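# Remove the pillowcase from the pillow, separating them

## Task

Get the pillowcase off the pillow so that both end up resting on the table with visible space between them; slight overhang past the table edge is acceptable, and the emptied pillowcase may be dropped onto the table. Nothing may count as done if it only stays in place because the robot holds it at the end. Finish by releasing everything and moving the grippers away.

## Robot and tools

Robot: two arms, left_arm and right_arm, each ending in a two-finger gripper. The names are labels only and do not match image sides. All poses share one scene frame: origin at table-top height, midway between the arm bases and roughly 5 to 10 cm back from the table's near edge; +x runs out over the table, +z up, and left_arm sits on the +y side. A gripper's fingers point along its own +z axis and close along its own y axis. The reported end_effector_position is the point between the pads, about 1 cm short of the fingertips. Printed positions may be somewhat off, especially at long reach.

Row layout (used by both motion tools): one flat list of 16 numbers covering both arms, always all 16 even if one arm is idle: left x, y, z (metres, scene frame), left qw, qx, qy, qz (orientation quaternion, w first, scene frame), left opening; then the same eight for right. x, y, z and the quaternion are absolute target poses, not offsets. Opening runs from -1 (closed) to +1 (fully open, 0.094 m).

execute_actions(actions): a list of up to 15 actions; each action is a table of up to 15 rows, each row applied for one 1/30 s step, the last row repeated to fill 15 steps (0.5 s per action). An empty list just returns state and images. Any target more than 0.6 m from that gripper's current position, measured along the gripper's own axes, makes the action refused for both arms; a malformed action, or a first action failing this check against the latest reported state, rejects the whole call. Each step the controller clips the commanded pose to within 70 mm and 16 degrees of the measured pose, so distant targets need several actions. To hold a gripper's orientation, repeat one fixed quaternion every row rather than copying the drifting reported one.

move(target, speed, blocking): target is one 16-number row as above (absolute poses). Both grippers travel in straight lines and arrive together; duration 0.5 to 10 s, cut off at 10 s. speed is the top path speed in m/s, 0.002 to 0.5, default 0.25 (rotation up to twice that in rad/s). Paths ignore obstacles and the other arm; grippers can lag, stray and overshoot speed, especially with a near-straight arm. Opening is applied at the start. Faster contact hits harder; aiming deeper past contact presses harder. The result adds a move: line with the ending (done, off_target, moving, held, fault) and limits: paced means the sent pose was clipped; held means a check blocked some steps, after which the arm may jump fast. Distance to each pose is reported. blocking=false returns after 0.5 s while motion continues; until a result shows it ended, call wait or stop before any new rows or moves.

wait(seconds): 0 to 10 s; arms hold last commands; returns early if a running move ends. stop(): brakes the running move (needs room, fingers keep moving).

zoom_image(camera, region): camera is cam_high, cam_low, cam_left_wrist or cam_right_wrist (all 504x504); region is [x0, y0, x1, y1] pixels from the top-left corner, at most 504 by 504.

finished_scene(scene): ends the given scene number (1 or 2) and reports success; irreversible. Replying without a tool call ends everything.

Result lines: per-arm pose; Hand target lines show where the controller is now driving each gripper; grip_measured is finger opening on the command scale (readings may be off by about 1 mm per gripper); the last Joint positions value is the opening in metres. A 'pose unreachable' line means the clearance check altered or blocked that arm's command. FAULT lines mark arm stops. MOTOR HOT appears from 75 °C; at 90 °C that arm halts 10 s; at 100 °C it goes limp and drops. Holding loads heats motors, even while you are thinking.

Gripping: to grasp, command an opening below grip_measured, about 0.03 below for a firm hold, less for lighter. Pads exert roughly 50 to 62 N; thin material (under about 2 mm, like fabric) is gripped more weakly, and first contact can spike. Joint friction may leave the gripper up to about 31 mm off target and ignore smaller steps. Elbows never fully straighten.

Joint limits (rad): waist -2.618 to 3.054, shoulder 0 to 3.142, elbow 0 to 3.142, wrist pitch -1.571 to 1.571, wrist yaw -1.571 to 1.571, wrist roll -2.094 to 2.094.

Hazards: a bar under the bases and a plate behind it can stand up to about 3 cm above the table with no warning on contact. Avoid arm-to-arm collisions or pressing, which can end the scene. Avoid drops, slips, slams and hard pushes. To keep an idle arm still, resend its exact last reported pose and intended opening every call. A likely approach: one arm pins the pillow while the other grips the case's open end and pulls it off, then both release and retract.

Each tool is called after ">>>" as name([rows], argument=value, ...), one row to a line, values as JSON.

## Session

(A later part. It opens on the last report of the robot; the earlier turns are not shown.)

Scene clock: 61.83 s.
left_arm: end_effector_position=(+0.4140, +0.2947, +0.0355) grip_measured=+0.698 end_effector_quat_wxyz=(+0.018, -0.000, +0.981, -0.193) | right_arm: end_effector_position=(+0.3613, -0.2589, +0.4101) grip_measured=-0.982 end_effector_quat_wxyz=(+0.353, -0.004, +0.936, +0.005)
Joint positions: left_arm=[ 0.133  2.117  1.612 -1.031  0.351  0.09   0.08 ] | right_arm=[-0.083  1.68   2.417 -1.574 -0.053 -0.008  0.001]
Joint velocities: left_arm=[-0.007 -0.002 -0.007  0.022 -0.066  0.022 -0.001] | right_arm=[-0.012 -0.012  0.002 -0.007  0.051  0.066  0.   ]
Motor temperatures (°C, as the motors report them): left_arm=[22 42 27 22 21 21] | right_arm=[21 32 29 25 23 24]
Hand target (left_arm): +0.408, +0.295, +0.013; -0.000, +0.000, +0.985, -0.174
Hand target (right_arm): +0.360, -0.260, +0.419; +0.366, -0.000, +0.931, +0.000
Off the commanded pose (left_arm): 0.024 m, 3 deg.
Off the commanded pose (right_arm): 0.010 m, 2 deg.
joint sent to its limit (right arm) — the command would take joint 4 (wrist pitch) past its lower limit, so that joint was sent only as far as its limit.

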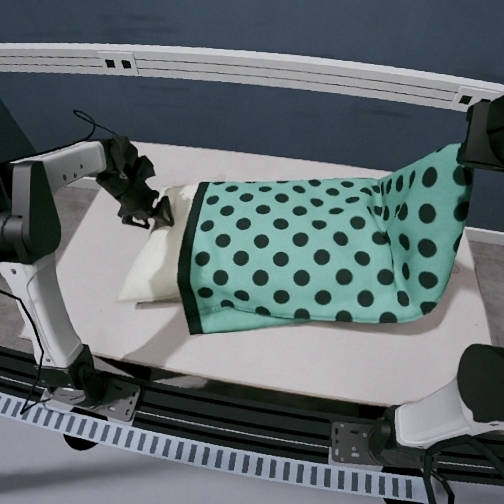

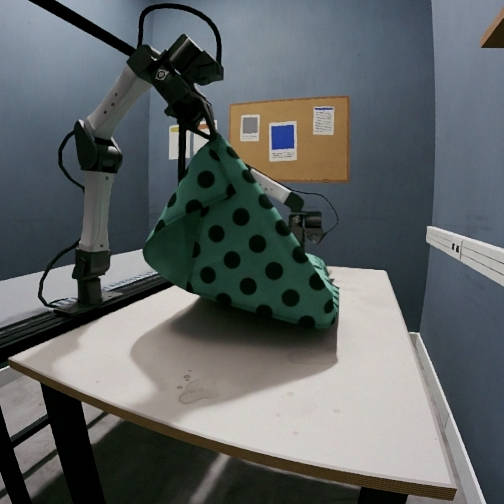

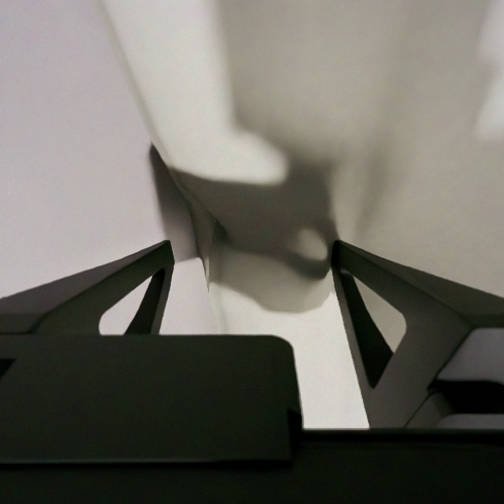

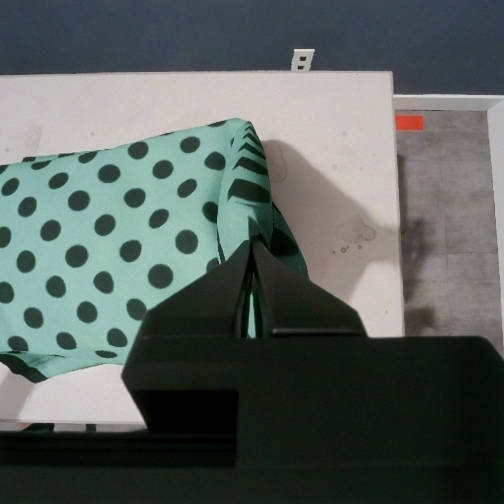

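>>> move(target=[0.41,0.285,0.015,0,0,0.985,-0.174,-1, 0.36,-0.26,0.42,0.342,0,0.94,0,-1], speed=0.03)

Scene clock: 63.03 s.
left_arm: end_effector_position=(+0.4147, +0.2794, +0.0387) grip_measured=-0.951 end_effector_quat_wxyz=(+0.017, +0.002, +0.979, -0.205) | right_arm: end_effector_position=(+0.3613, -0.2589, +0.4101) grip_measured=-0.982 end_effector_quat_wxyz=(+0.353, -0.004, +0.936, +0.005)
Joint positions: left_arm=[ 0.105  2.114  1.612 -1.027  0.375  0.065  0.002] | right_arm=[-0.083  1.68   2.417 -1.574 -0.053 -0.008  0.001]
Joint velocities: left_arm=[ 0.002 -0.017 -0.017 -0.022 -0.081 -0.022  0.   ] | right_arm=[-0.022  0.007 -0.012 -0.066  0.037 -0.022 -0.   ]
Motor temperatures (°C, as the motors report them): left_arm=[22 42 27 22 21 21] | right_arm=[21 32 29 25 23 24]
Hand target (left_arm): +0.409, +0.285, +0.016; -0.001, +0.001, +0.985, -0.174
Hand target (right_arm): +0.360, -0.260, +0.419; +0.366, +0.000, +0.931, +0.000
Off the commanded pose (left_arm): 0.025 m, 4 deg.
Off the commanded pose (right_arm): 0.010 m, 2 deg.
joint sent to its limit (right arm) — the command would take joint 4 (wrist pitch) past its lower limit, so that joint was sent only as far as its limit.
move: off_target (left_arm)

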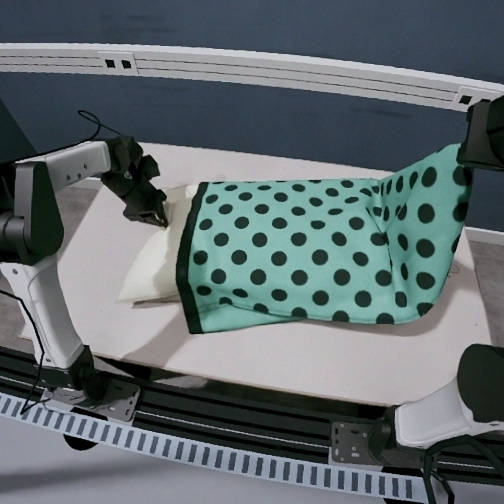

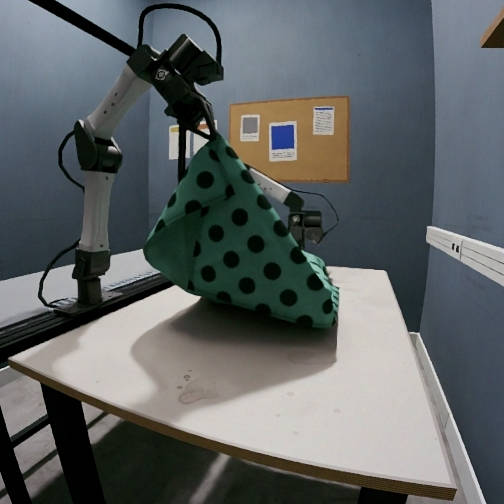

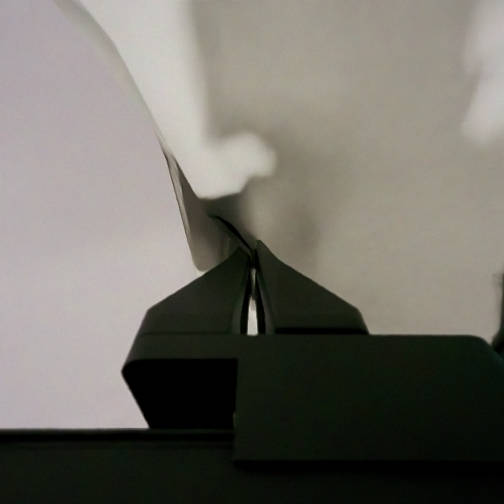

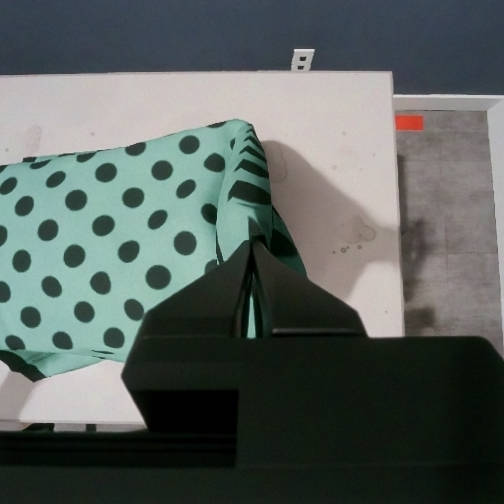

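>>> move(target=[0.41,0.47,0.05,0,0,0.985,-0.174,-1, 0.36,-0.36,0.42,0.342,0,0.94,0,-1], speed=0.07)

Scene clock: 66.40 s.
left_arm: end_effector_position=(+0.4151, +0.4527, +0.0601) grip_measured=-0.951 end_effector_quat_wxyz=(+0.015, -0.002, +0.978, -0.208) | right_arm: end_effector_position=(+0.3604, -0.3537, +0.4158) grip_measured=-0.982 end_effector_quat_wxyz=(+0.372, +0.001, +0.928, -0.006)
Joint positions: left_arm=[ 0.501  2.346  2.106 -1.448  0.365  0.481  0.002] | right_arm=[-0.45   1.73   2.468 -1.574 -0.281 -0.274  0.001]
Joint velocities: left_arm=[-0.002  0.002  0.012 -0.081 -0.022  0.022  0.   ] | right_arm=[-0.002  0.027  0.002  0.037  0.051  0.007  0.   ]
Motor temperatures (°C, as the motors report them): left_arm=[22 42 28 22 21 21] | right_arm=[21 32 29 25 23 24]
Hand target (left_arm): +0.412, +0.469, +0.050; +0.003, -0.001, +0.984, -0.178
Hand target (right_arm): +0.360, -0.359, +0.420; +0.378, +0.003, +0.926, -0.011
Off the commanded pose (left_arm): 0.021 m, 4 deg.
Off the commanded pose (right_arm): 0.008 m, 4 deg.
joint sent to its limit (right arm) — the command would take joint 4 (wrist pitch) past its lower limit, so that joint was sent only as far as its limit.
move: off_target (left_arm, right_arm)

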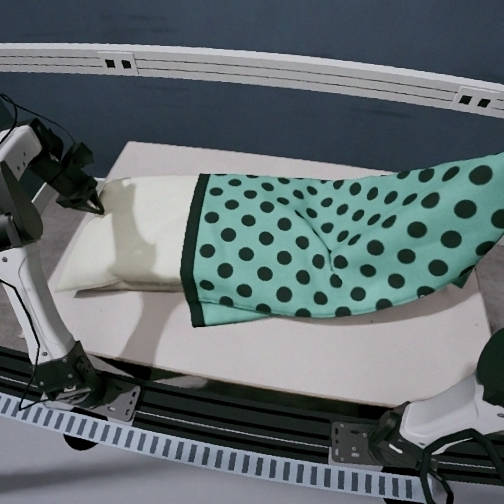

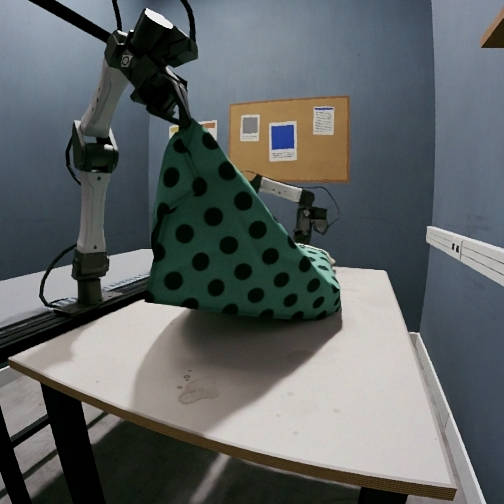

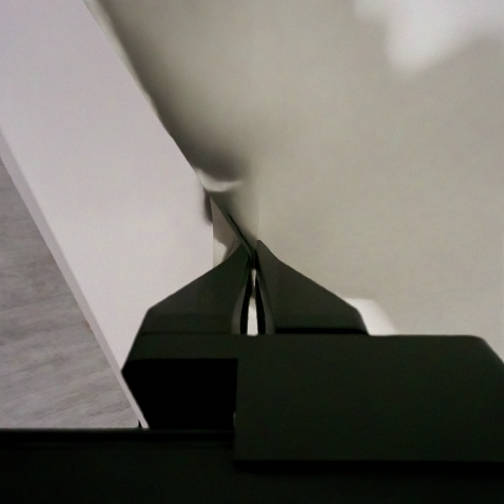

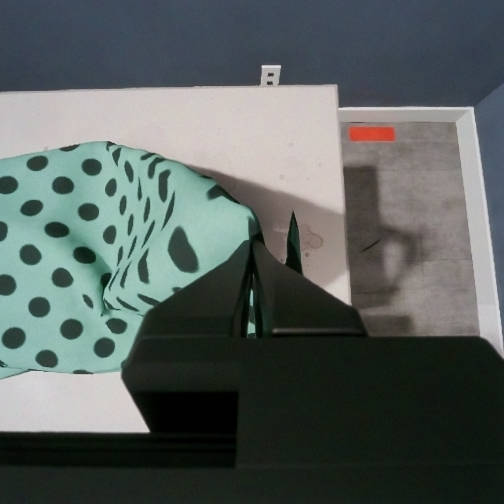

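>>> move(target=[0.41,0.50,0.055,0,0,0.985,-0.174,-1, 0.33,-0.58,0.38,0.25,-0.07,0.93,-0.26,-1], speed=0.08)

Scene clock: 70.73 s.
left_arm: end_effector_position=(+0.4127, +0.4819, +0.0636) grip_measured=-0.951 end_effector_quat_wxyz=(+0.009, -0.000, +0.979, -0.203) | right_arm: end_effector_position=(+0.3315, -0.5675, +0.3721) grip_measured=-0.982 end_effector_quat_wxyz=(+0.242, -0.075, +0.938, -0.238)
Joint positions: left_arm=[ 0.555  2.431  2.277 -1.56   0.343  0.543  0.002] | right_arm=[-0.844  2.01   2.647 -1.526 -0.082 -0.91   0.001]
Joint velocities: left_arm=[-0.002  0.012 -0.012  0.037 -0.037 -0.007  0.   ] | right_arm=[ 0.002 -0.007  0.017  0.037  0.022 -0.051 -0.   ]
Motor temperatures (°C, as the motors report them): left_arm=[22 42 28 22 21 21] | right_arm=[21 32 29 26 23 24]
Hand target (left_arm): +0.410, +0.500, +0.055; +0.002, -0.001, +0.985, -0.174
Hand target (right_arm): +0.331, -0.579, +0.381; +0.248, -0.071, +0.930, -0.261
Off the commanded pose (left_arm): 0.020 m, 4 deg.
Off the commanded pose (right_arm): 0.015 m, 3 deg.
move: off_target (left_arm, right_arm)

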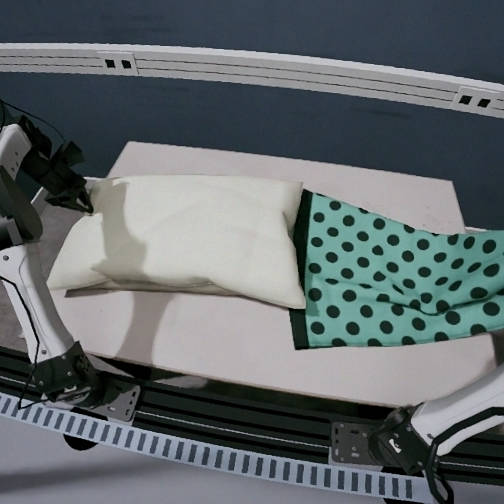

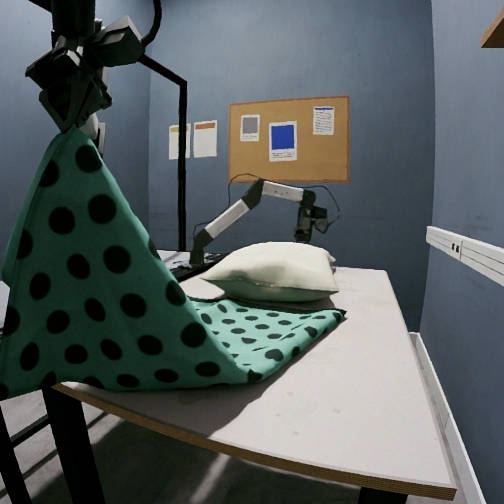

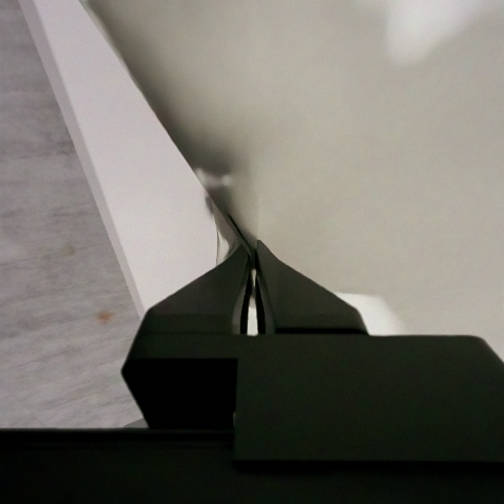

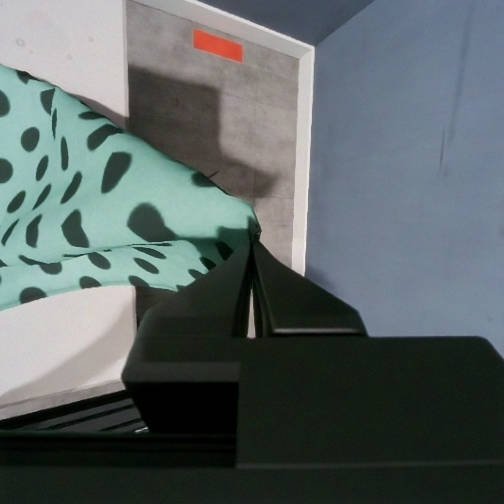

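>>> move(target=[0.41,0.51,0.045,0,0,0.985,-0.174,-1, 0.32,-0.67,0.34,0.22,-0.07,0.92,-0.32,-1], speed=0.08)

Scene clock: 76.33 s.
left_arm: end_effector_position=(+0.4136, +0.4884, +0.0592) grip_measured=-0.951 end_effector_quat_wxyz=(+0.015, +0.001, +0.978, -0.208) | right_arm: end_effector_position=(+0.3237, -0.6595, +0.3416) grip_measured=-0.982 end_effector_quat_wxyz=(+0.222, -0.075, +0.922, -0.308)
Joint positions: left_arm=[ 0.571  2.453  2.296 -1.56   0.355  0.563  0.002] | right_arm=[-0.972  2.033  2.429 -1.201 -0.058 -1.046  0.001]
Joint velocities: left_arm=[-0.012 -0.012 -0.007 -0.037  0.022 -0.051 -0.001] | right_arm=[-0.012 -0.002  0.032  0.007  0.037 -0.037  0.   ]
Motor temperatures (°C, as the motors report them): left_arm=[22 42 29 22 21 21] | right_arm=[21 32 29 27 23 24]
Hand target (left_arm): +0.409, +0.509, +0.046; +0.002, -0.000, +0.985, -0.175
Hand target (right_arm): +0.320, -0.670, +0.341; +0.218, -0.070, +0.919, -0.320
Off the commanded pose (left_arm): 0.026 m, 4 deg.
Off the commanded pose (right_arm): 0.011 m, 2 deg.
move: off_target (left_arm, right_arm)

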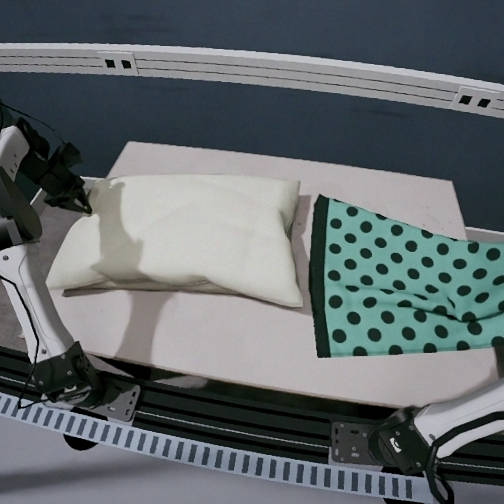

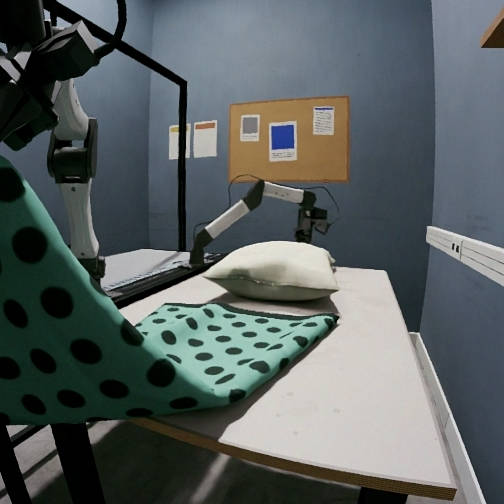

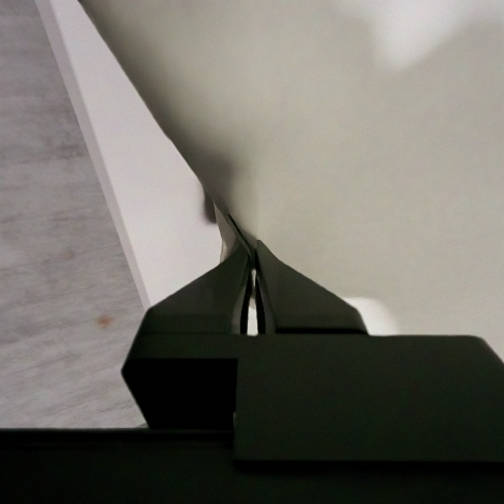

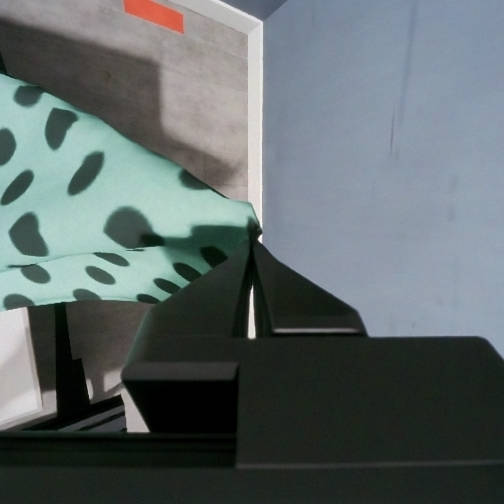

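>>> move(target=[0.41,0.50,0.055,0,0,0.985,-0.174,0.6, 0.37,-0.47,0.46,0.342,0,0.94,0,-1], speed=0.12)

Scene clock: 79.87 s.
left_arm: end_effector_position=(+0.4104, +0.4969, +0.0556) grip_measured=+0.598 end_effector_quat_wxyz=(+0.004, +0.001, +0.983, -0.183) | right_arm: end_effector_position=(+0.3691, -0.4752, +0.4427) grip_measured=-0.982 end_effector_quat_wxyz=(+0.450, +0.026, +0.891, -0.052)
Joint positions: left_arm=[ 0.571  2.453  2.296 -1.551  0.3    0.556  0.075] | right_arm=[-0.788  1.998  2.853 -1.573 -0.486 -0.436  0.001]
Joint velocities: left_arm=[-0.012 -0.002 -0.017 -0.007 -0.007 -0.037  0.   ] | right_arm=[-0.007  0.002 -0.002  0.051 -0.081  0.066  0.   ]
Motor temperatures (°C, as the motors report them): left_arm=[22 43 29 22 21 21] | right_arm=[21 33 30 27 23 24]
Hand target (left_arm): +0.410, +0.500, +0.055; +0.001, -0.000, +0.985, -0.174
Hand target (right_arm): +0.368, -0.469, +0.458; +0.471, +0.019, +0.880, -0.058
Off the commanded pose (left_arm): 0.003 m, 1 deg.
Off the commanded pose (right_arm): 0.018 m, 15 deg.
elbow stopped short (right arm): the move would have taken joint 3 (elbow) straighter than the controller allows; a more bent joint 3 avoids this.
move: off_target (right_arm)

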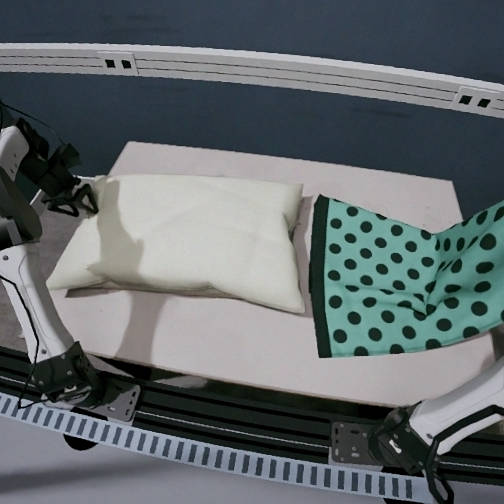

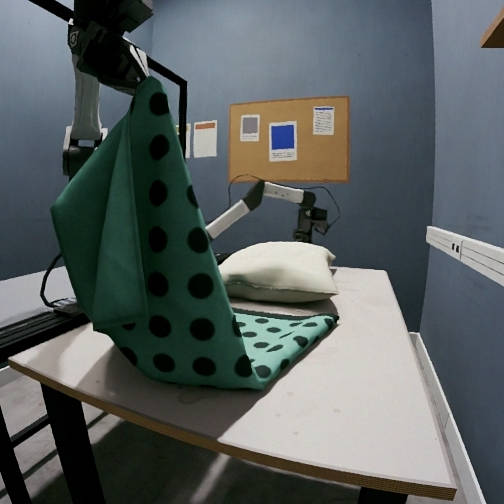

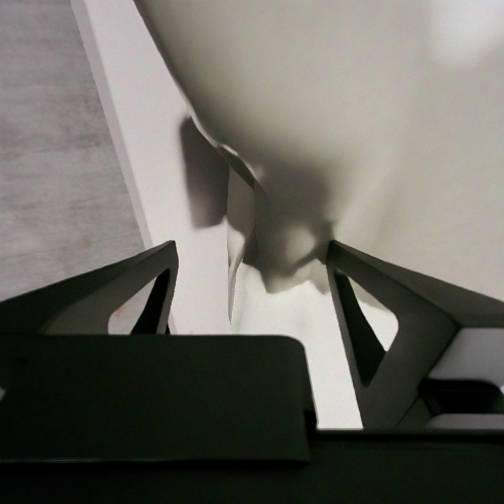

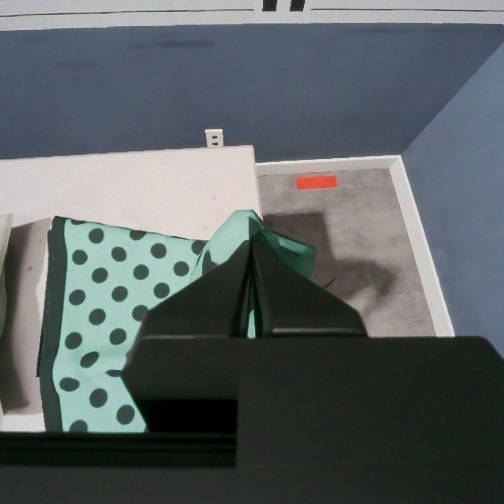

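>>> move(target=[0.40,0.53,0.15,0,0,0.985,-0.174,0.6, 0.36,-0.57,0.41,0.3,-0.05,0.93,-0.2,-1], speed=0.12)

Scene clock: 82.57 s.
left_arm: end_effector_position=(+0.4014, +0.5271, +0.1333) grip_measured=+0.598 end_effector_quat_wxyz=(+0.084, -0.018, +0.988, -0.130) | right_arm: end_effector_position=(+0.3606, -0.5590, +0.4017) grip_measured=-0.982 end_effector_quat_wxyz=(+0.338, -0.047, +0.914, -0.217)
Joint positions: left_arm=[ 0.634  2.267  2.296 -1.551  0.294  0.556  0.075] | right_arm=[-0.836  2.096  2.853 -1.525 -0.213 -0.783  0.001]
Joint velocities: left_arm=[-0.002 -0.002 -0.007  0.051 -0.037 -0.022 -0.001] | right_arm=[ 0.002  0.002 -0.022  0.022  0.051  0.007  0.   ]
Motor temperatures (°C, as the motors report them): left_arm=[22 44 29 22 21 21] | right_arm=[21 33 30 28 23 24]
Hand target (left_arm): +0.402, +0.531, +0.149; +0.099, -0.017, +0.988, -0.118
Hand target (right_arm): +0.360, -0.570, +0.410; +0.345, -0.045, +0.907, -0.239
Off the commanded pose (left_arm): 0.017 m, 11 deg.
Off the commanded pose (right_arm): 0.014 m, 5 deg.
elbow stopped short (right arm): the move would have taken joint 3 (elbow) straighter than the controller allows; a more bent joint 3 avoids this.
joint sent to its limit (left arm) — the command would take joint 4 (wrist pitch) past its lower limit, so that joint was sent only as far as its limit.
move: off_target (left_arm, right_arm)

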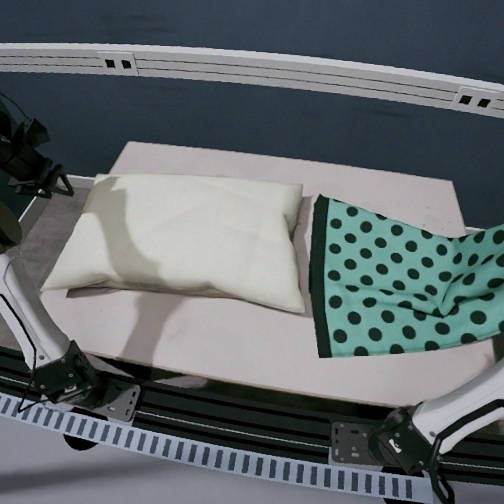

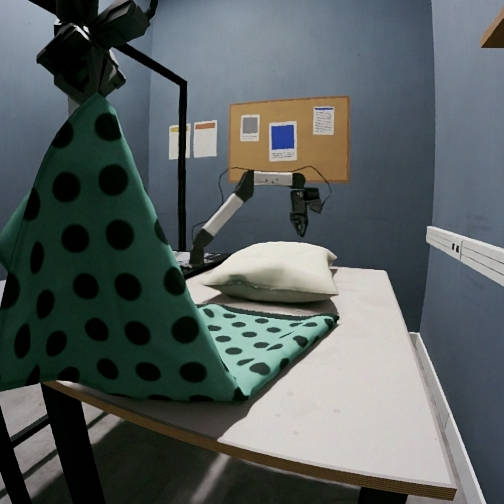

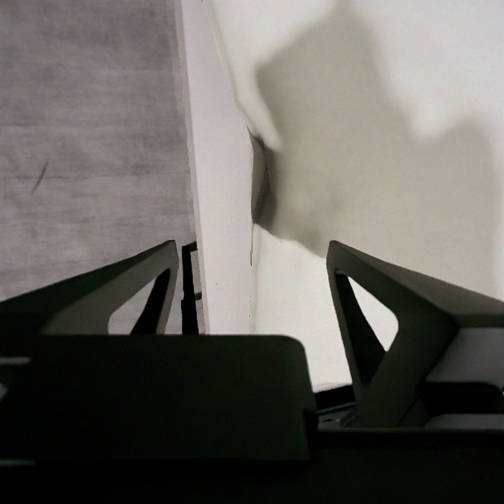

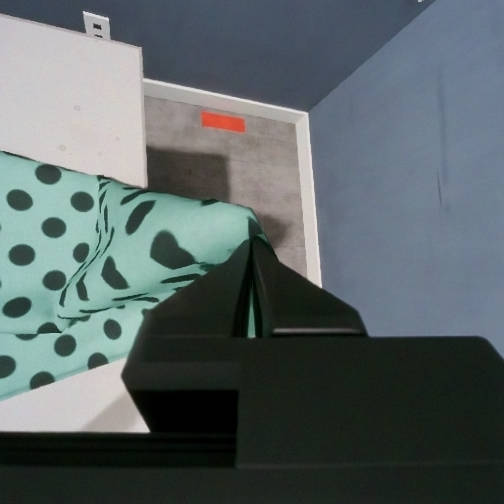

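>>> move(target=[0.40,0.53,0.15,0,0,0.985,-0.174,0.6, 0.33,-0.74,0.33,0.2,-0.07,0.9,-0.38,-1], speed=0.12)

Scene clock: 85.27 s.
left_arm: end_effector_position=(+0.4010, +0.5277, +0.1331) grip_measured=+0.598 end_effector_quat_wxyz=(+0.083, -0.018, +0.988, -0.129) | right_arm: end_effector_position=(+0.3364, -0.7306, +0.3243) grip_measured=-0.982 end_effector_quat_wxyz=(+0.198, -0.076, +0.909, -0.359)
Joint positions: left_arm=[ 0.634  2.267  2.296 -1.551  0.29   0.556  0.075] | right_arm=[-1.011  2.357  2.853 -1.237  0.    -1.114  0.001]
Joint velocities: left_arm=[ 0.012  0.002 -0.007  0.037  0.051 -0.007  0.   ] | right_arm=[-0.002 -0.002  0.002 -0.022 -0.051 -0.081  0.001]
Motor temperatures (°C, as the motors report them): left_arm=[22 45 29 22 21 21] | right_arm=[21 34 30 28 23 24]
Hand target (left_arm): +0.400, +0.530, +0.149; +0.097, -0.017, +0.988, -0.117
Hand target (right_arm): +0.331, -0.740, +0.331; +0.197, -0.070, +0.902, -0.377
Off the commanded pose (left_arm): 0.017 m, 11 deg.
Off the commanded pose (right_arm): 0.013 m, 3 deg.
joint sent to its limit (left arm) — the command would take joint 4 (wrist pitch) past its lower limit, so that joint was sent only as far as its limit.
move: off_target (left_arm, right_arm)

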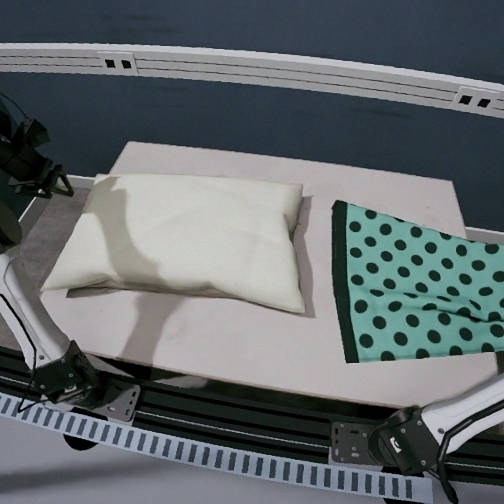

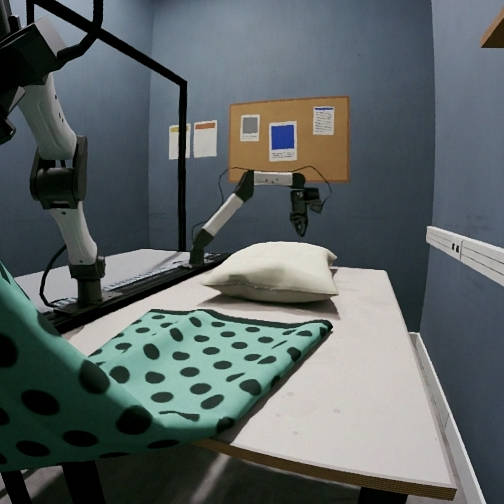

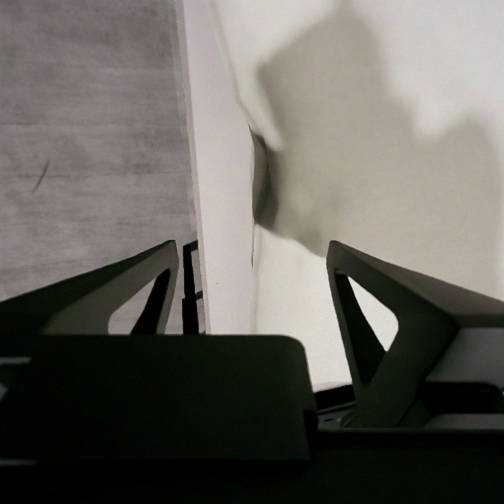

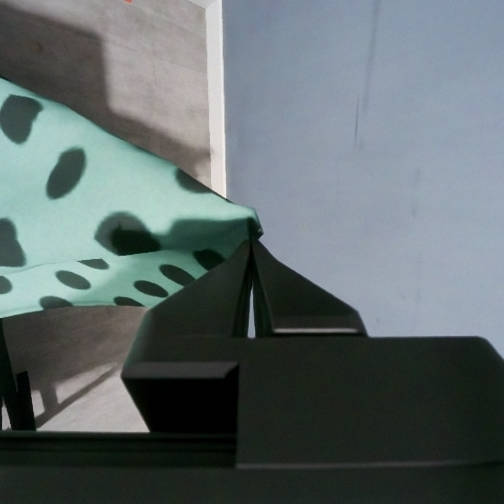

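>>> move(target=[0.40,0.53,0.15,0,0,0.985,-0.174,0.6, 0.37,-0.45,0.45,0.4,0,0.916,0,-1], speed=0.15)

>>> move(target=[0.40,0.53,0.15,0,0,0.985,-0.174,0.6, 0.38,-0.30,0.33,0.25,0,0.968,0,-1], speed=0.12)

Scene clock: 88.83 s.
left_arm: end_effector_position=(+0.4010, +0.5278, +0.1331) grip_measured=+0.598 end_effector_quat_wxyz=(+0.083, -0.018, +0.988, -0.129) | right_arm: end_effector_position=(+0.3696, -0.4557, +0.4474) grip_measured=-0.982 end_effector_quat_wxyz=(+0.456, +0.009, +0.889, -0.034)
Joint positions: left_arm=[ 0.634  2.267  2.296 -1.551  0.29   0.556  0.075] | right_arm=[-0.762  1.963  2.818 -1.574 -0.514 -0.437  0.001]
Joint velocities: left_arm=[ 0.002 -0.017 -0.012 -0.095 -0.022  0.037  0.   ] | right_arm=[-0.012 -0.012 -0.002 -0.066 -0.022  0.022  0.001]
Motor temperatures (°C, as the motors report them): left_arm=[22 45 30 22 21 21] | right_arm=[21 35 30 28 23 24]
Hand target (left_arm): +0.400, +0.530, +0.149; +0.097, -0.017, +0.988, -0.117
Hand target (right_arm): +0.368, -0.449, +0.448; +0.457, +0.009, +0.889, -0.024
Off the commanded pose (left_arm): 0.017 m, 11 deg.
Off the commanded pose (right_arm): 0.006 m, 8 deg.
elbow stopped short (right arm): the move would have taken joint 3 (elbow) straighter than the controller allows; a more bent joint 3 avoids this.
joint sent to its limit (left arm) — the command would take joint 4 (wrist pitch) past its lower limit, so that joint was sent only as far as its limit.
joint sent to its limit (right arm) — the command would take joint 4 (wrist pitch) past its lower limit, so that joint was sent only as far as its limit.
move: off_target (left_arm, right_arm)

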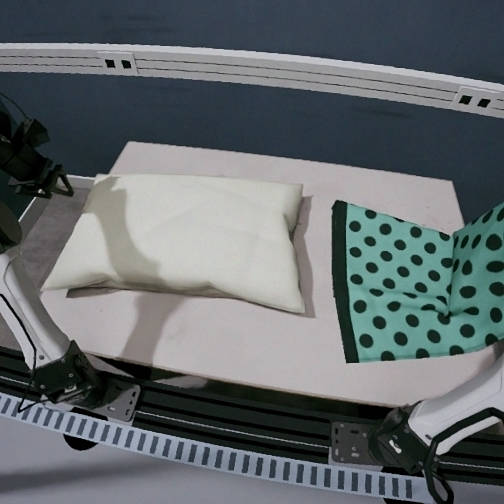

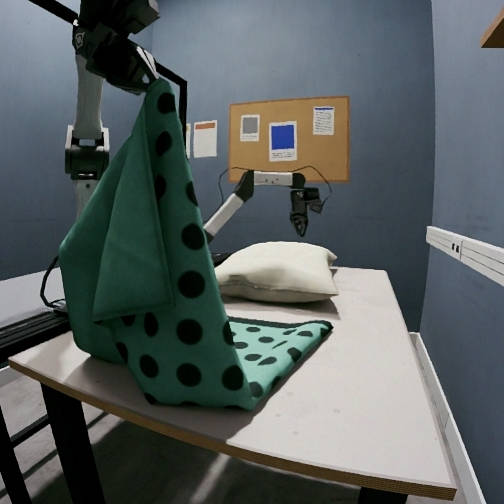

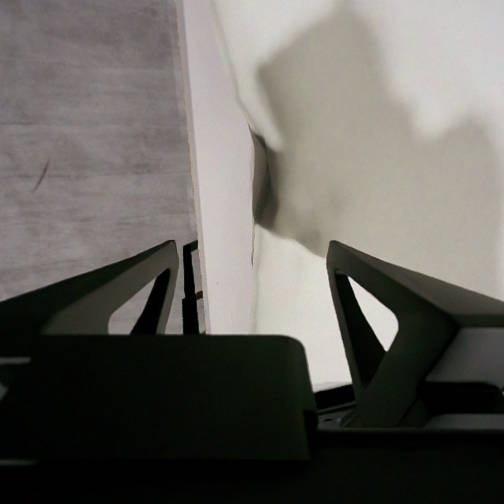

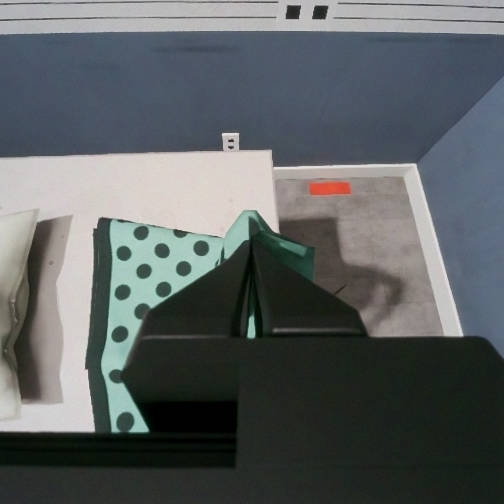

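Scene clock: 91.17 s.
left_arm: end_effector_position=(+0.4010, +0.5278, +0.1331) grip_measured=+0.598 end_effector_quat_wxyz=(+0.083, -0.018, +0.988, -0.129) | right_arm: end_effector_position=(+0.3828, -0.3025, +0.3323) grip_measured=-0.982 end_effector_quat_wxyz=(+0.255, -0.003, +0.967, +0.007)
Joint positions: left_arm=[ 0.634  2.267  2.296 -1.551  0.29   0.556  0.075] | right_arm=[-0.222  1.742  2.204 -1.514 -0.124 -0.136  0.001]
Joint velocities: left_arm=[ 0.012 -0.012 -0.012  0.022  0.007 -0.051  0.   ] | right_arm=[-0.012 -0.007  0.002  0.037  0.037 -0.022 -0.001]
Motor temperatures (°C, as the motors report them): left_arm=[22 46 30 22 21 21] | right_arm=[21 35 30 28 23 24]
Hand target (left_arm): +0.400, +0.530, +0.149; +0.097, -0.017, +0.988, -0.117
Hand target (right_arm): +0.380, -0.302, +0.330; +0.250, +0.000, +0.968, +0.005
Off the commanded pose (left_arm): 0.017 m, 11 deg.
Off the commanded pose (right_arm): 0.004 m, 1 deg.
joint sent to its limit (left arm) — the command would take joint 4 (wrist pitch) past its lower limit, so that joint was sent only as far as its limit.
move: off_target (left_arm)

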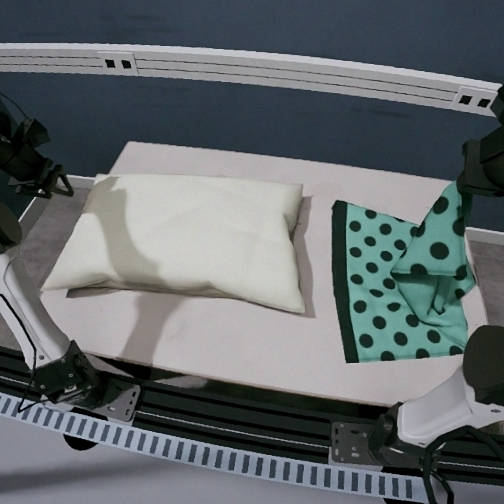

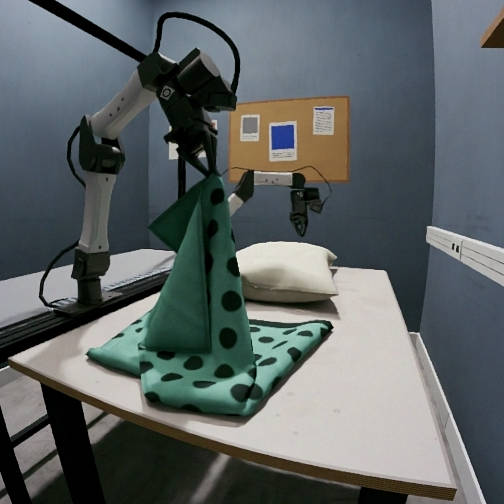

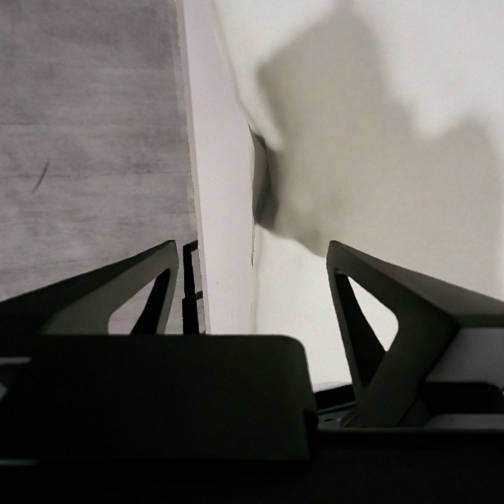

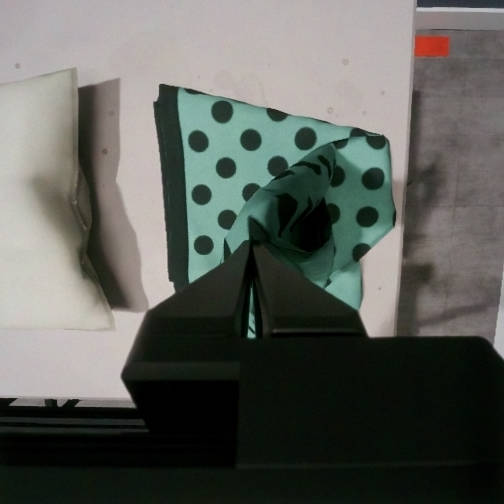

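>>> move(target=[0.40,0.53,0.15,0,0,0.985,-0.174,0.6, 0.38,-0.29,0.08,0,0,1,0,-1], speed=0.12)

>>> move(target=[0.40,0.53,0.15,0,0,0.985,-0.174,0.6, 0.38,-0.29,0.08,0,0,1,0,0.5])

>>> move(target=[0.30,0.50,0.2,0,0,0.985,-0.174,0.6, 0.30,-0.36,0.2,0.1,0,0.995,0,0.5], speed=0.2)

Scene clock: 93.90 s.
left_arm: end_effector_position=(+0.4010, +0.5278, +0.1331) grip_measured=+0.598 end_effector_quat_wxyz=(+0.083, -0.018, +0.988, -0.129) | right_arm: end_effector_position=(+0.3834, -0.2913, +0.0843) grip_measured=-0.982 end_effector_quat_wxyz=(+0.002, +0.000, +1.000, +0.008)
Joint positions: left_arm=[ 0.634  2.267  2.296 -1.551  0.29   0.556  0.075] | right_arm=[-0.139  1.993  1.624 -1.189 -0.046 -0.084  0.001]
Joint velocities: left_arm=[ 0.002 -0.012 -0.012 -0.095 -0.022  0.007  0.001] | right_arm=[ 0.012  0.002 -0.002 -0.081 -0.022 -0.051 -0.003]
Motor temperatures (°C, as the motors report them): left_arm=[22 46 30 22 21 21] | right_arm=[21 35 30 28 23 24]
Hand target (left_arm): +0.400, +0.530, +0.149; +0.097, -0.017, +0.988, -0.117
Hand target (right_arm): +0.383, -0.291, +0.080; -0.000, +0.001, +1.000, +0.003
Off the commanded pose (left_arm): 0.017 m, 11 deg.
Off the commanded pose (right_arm): 0.006 m, 1 deg.
joint sent to its limit (left arm) — the command would take joint 4 (wrist pitch) past its lower limit, so that joint was sent only as far as its limit.
move: off_target (left_arm)

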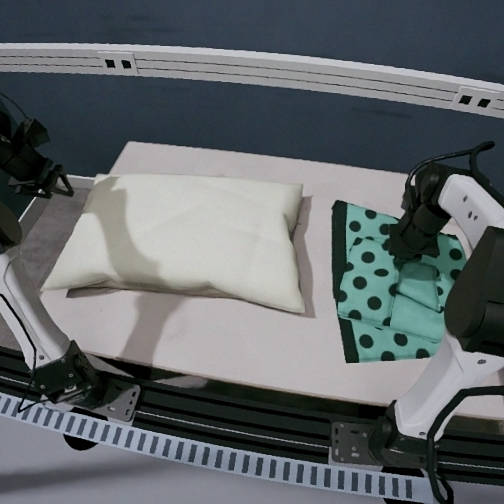

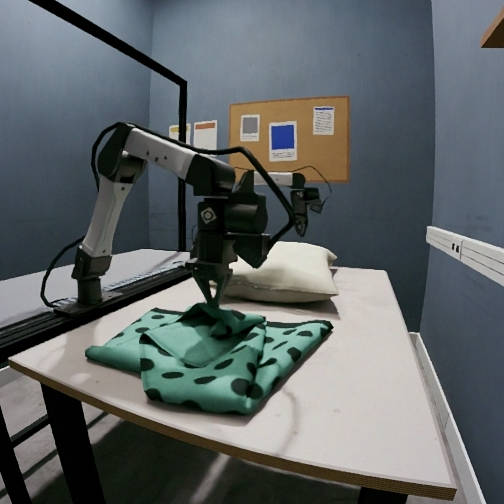

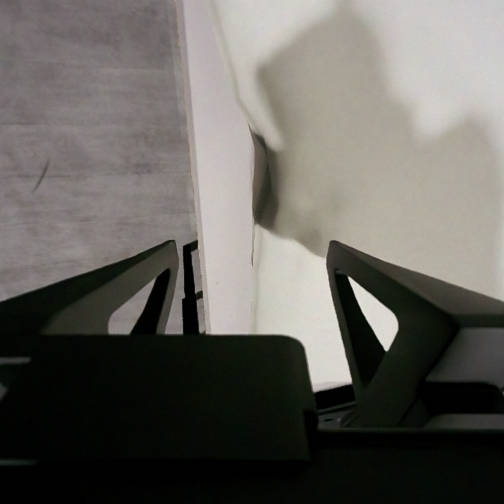

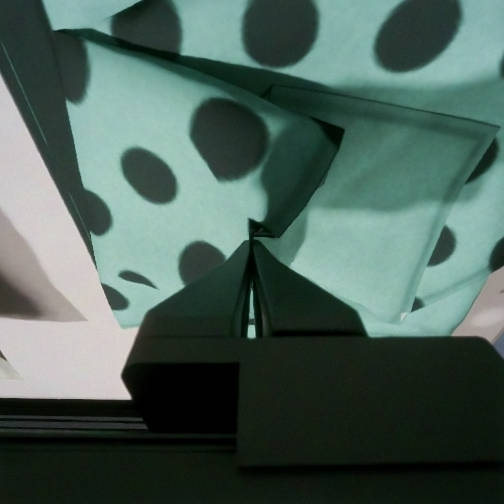

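Scene clock: 94.63 s.
left_arm: end_effector_position=(+0.4010, +0.5278, +0.1331) grip_measured=+0.598 end_effector_quat_wxyz=(+0.083, -0.018, +0.988, -0.129) | right_arm: end_effector_position=(+0.3815, -0.2922, +0.0809) grip_measured=+0.498 end_effector_quat_wxyz=(-0.001, +0.002, +1.000, +0.006)
Joint positions: left_arm=[ 0.634  2.267  2.296 -1.551  0.29   0.556  0.075] | right_arm=[-0.139  1.993  1.611 -1.181 -0.04  -0.083  0.07 ]
Joint velocities: left_arm=[-0.007  0.007 -0.002 -0.022 -0.007 -0.037 -0.001] | right_arm=[-0.007  0.002  0.007 -0.007  0.051  0.022 -0.001]
Motor temperatures (°C, as the motors report them): left_arm=[22 46 30 22 21 21] | right_arm=[21 35 30 28 23 24]
Hand target (left_arm): +0.400, +0.530, +0.149; +0.097, -0.017, +0.988, -0.117
Hand target (right_arm): +0.380, -0.290, +0.080; -0.000, -0.000, +1.000, +0.000
Off the commanded pose (left_arm): 0.017 m, 11 deg.
Off the commanded pose (right_arm): 0.003 m, 1 deg.
joint sent to its limit (left arm) — the command would take joint 4 (wrist pitch) past its lower limit, so that joint was sent only as far as its limit.
move: off_target (left_arm)

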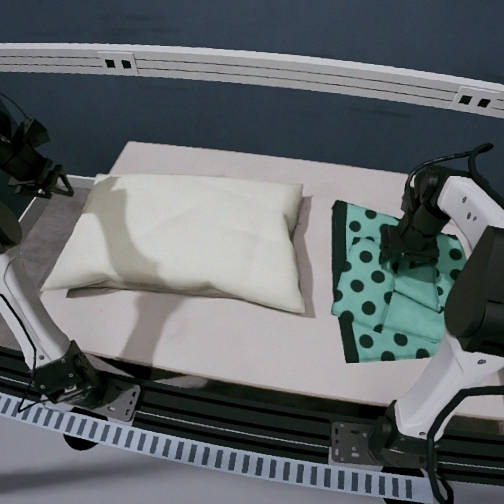

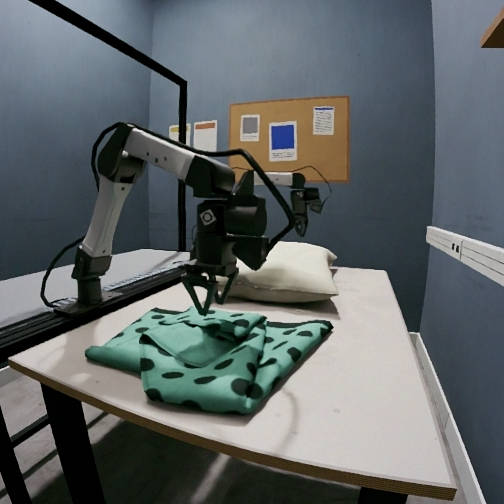

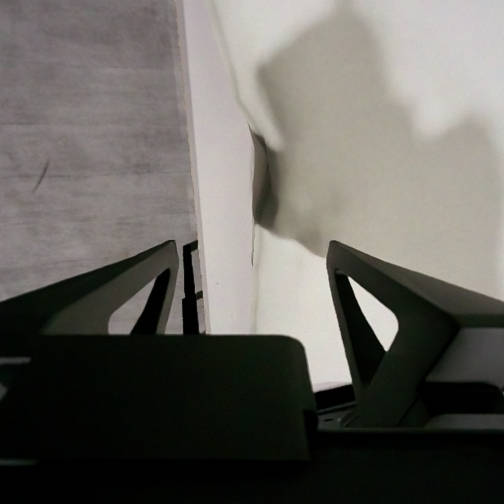

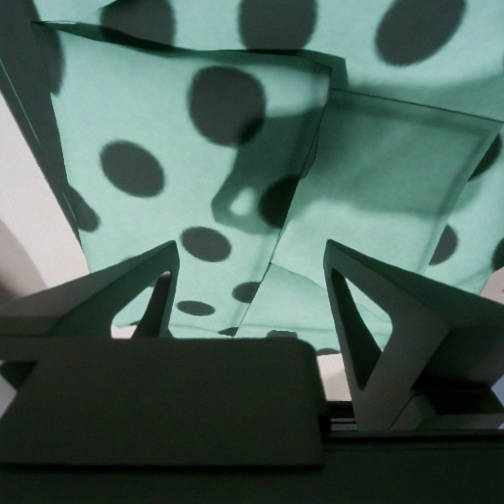

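Scene clock: 96.00 s.
left_arm: end_effector_position=(+0.3062, +0.5025, +0.2005) grip_measured=+0.598 end_effector_quat_wxyz=(+0.102, -0.020, +0.989, -0.106) | right_arm: end_effector_position=(+0.3012, -0.3585, +0.1954) grip_measured=+0.498 end_effector_quat_wxyz=(+0.098, -0.001, +0.995, -0.004)
Joint positions: left_arm=[ 0.718  1.82   1.89  -1.556  0.279  0.63   0.075] | right_arm=[-0.413  1.562  1.513 -1.331 -0.09  -0.35   0.07 ]
Joint velocities: left_arm=[ 0.017 -0.017 -0.012 -0.007 -0.022 -0.022  0.   ] | right_arm=[-0.002 -0.007 -0.032 -0.022  0.007  0.007 -0.001]
Motor temperatures (°C, as the motors report them): left_arm=[22 46 30 22 21 21] | right_arm=[21 35 30 27 23 24]
Hand target (left_arm): +0.301, +0.501, +0.201; +0.099, -0.018, +0.989, -0.104
Hand target (right_arm): +0.299, -0.360, +0.199; +0.101, -0.001, +0.995, -0.002
Off the commanded pose (left_arm): 0.007 m, 14 deg.
Off the commanded pose (right_arm): 0.005 m, 1 deg.
joint sent to its limit (left arm) — the command would take joint 4 (wrist pitch) past its lower limit, so that joint was sent only as far as its limit.
move: off_target (left_arm)

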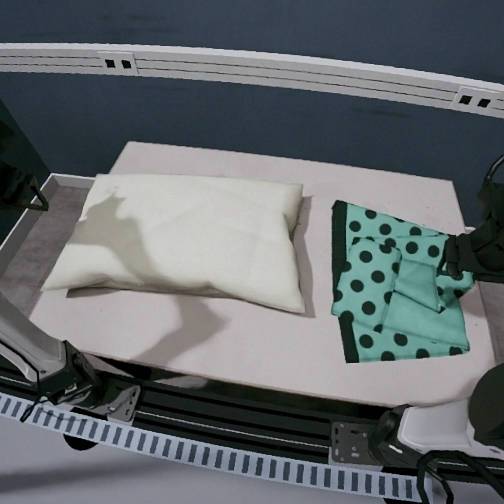

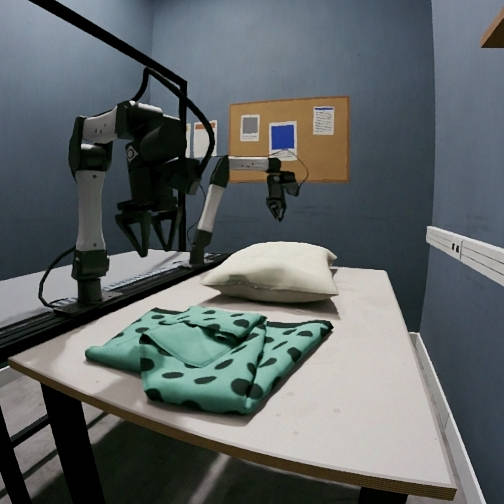

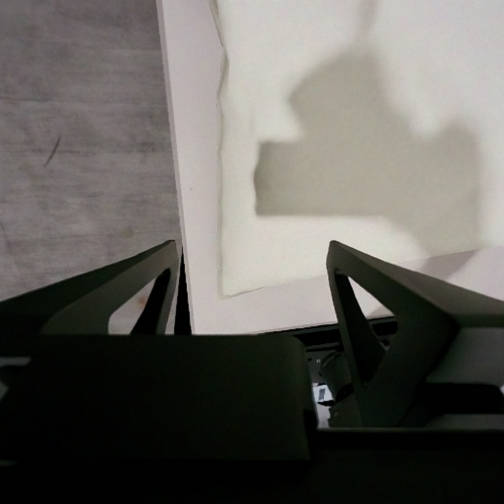

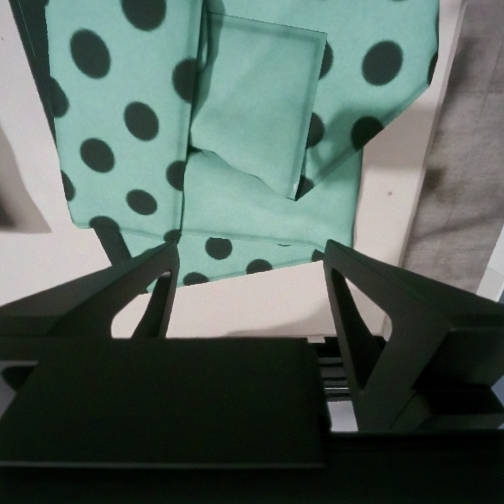

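>>> finished_scene(scene=1)

The scene is finished: the task was done.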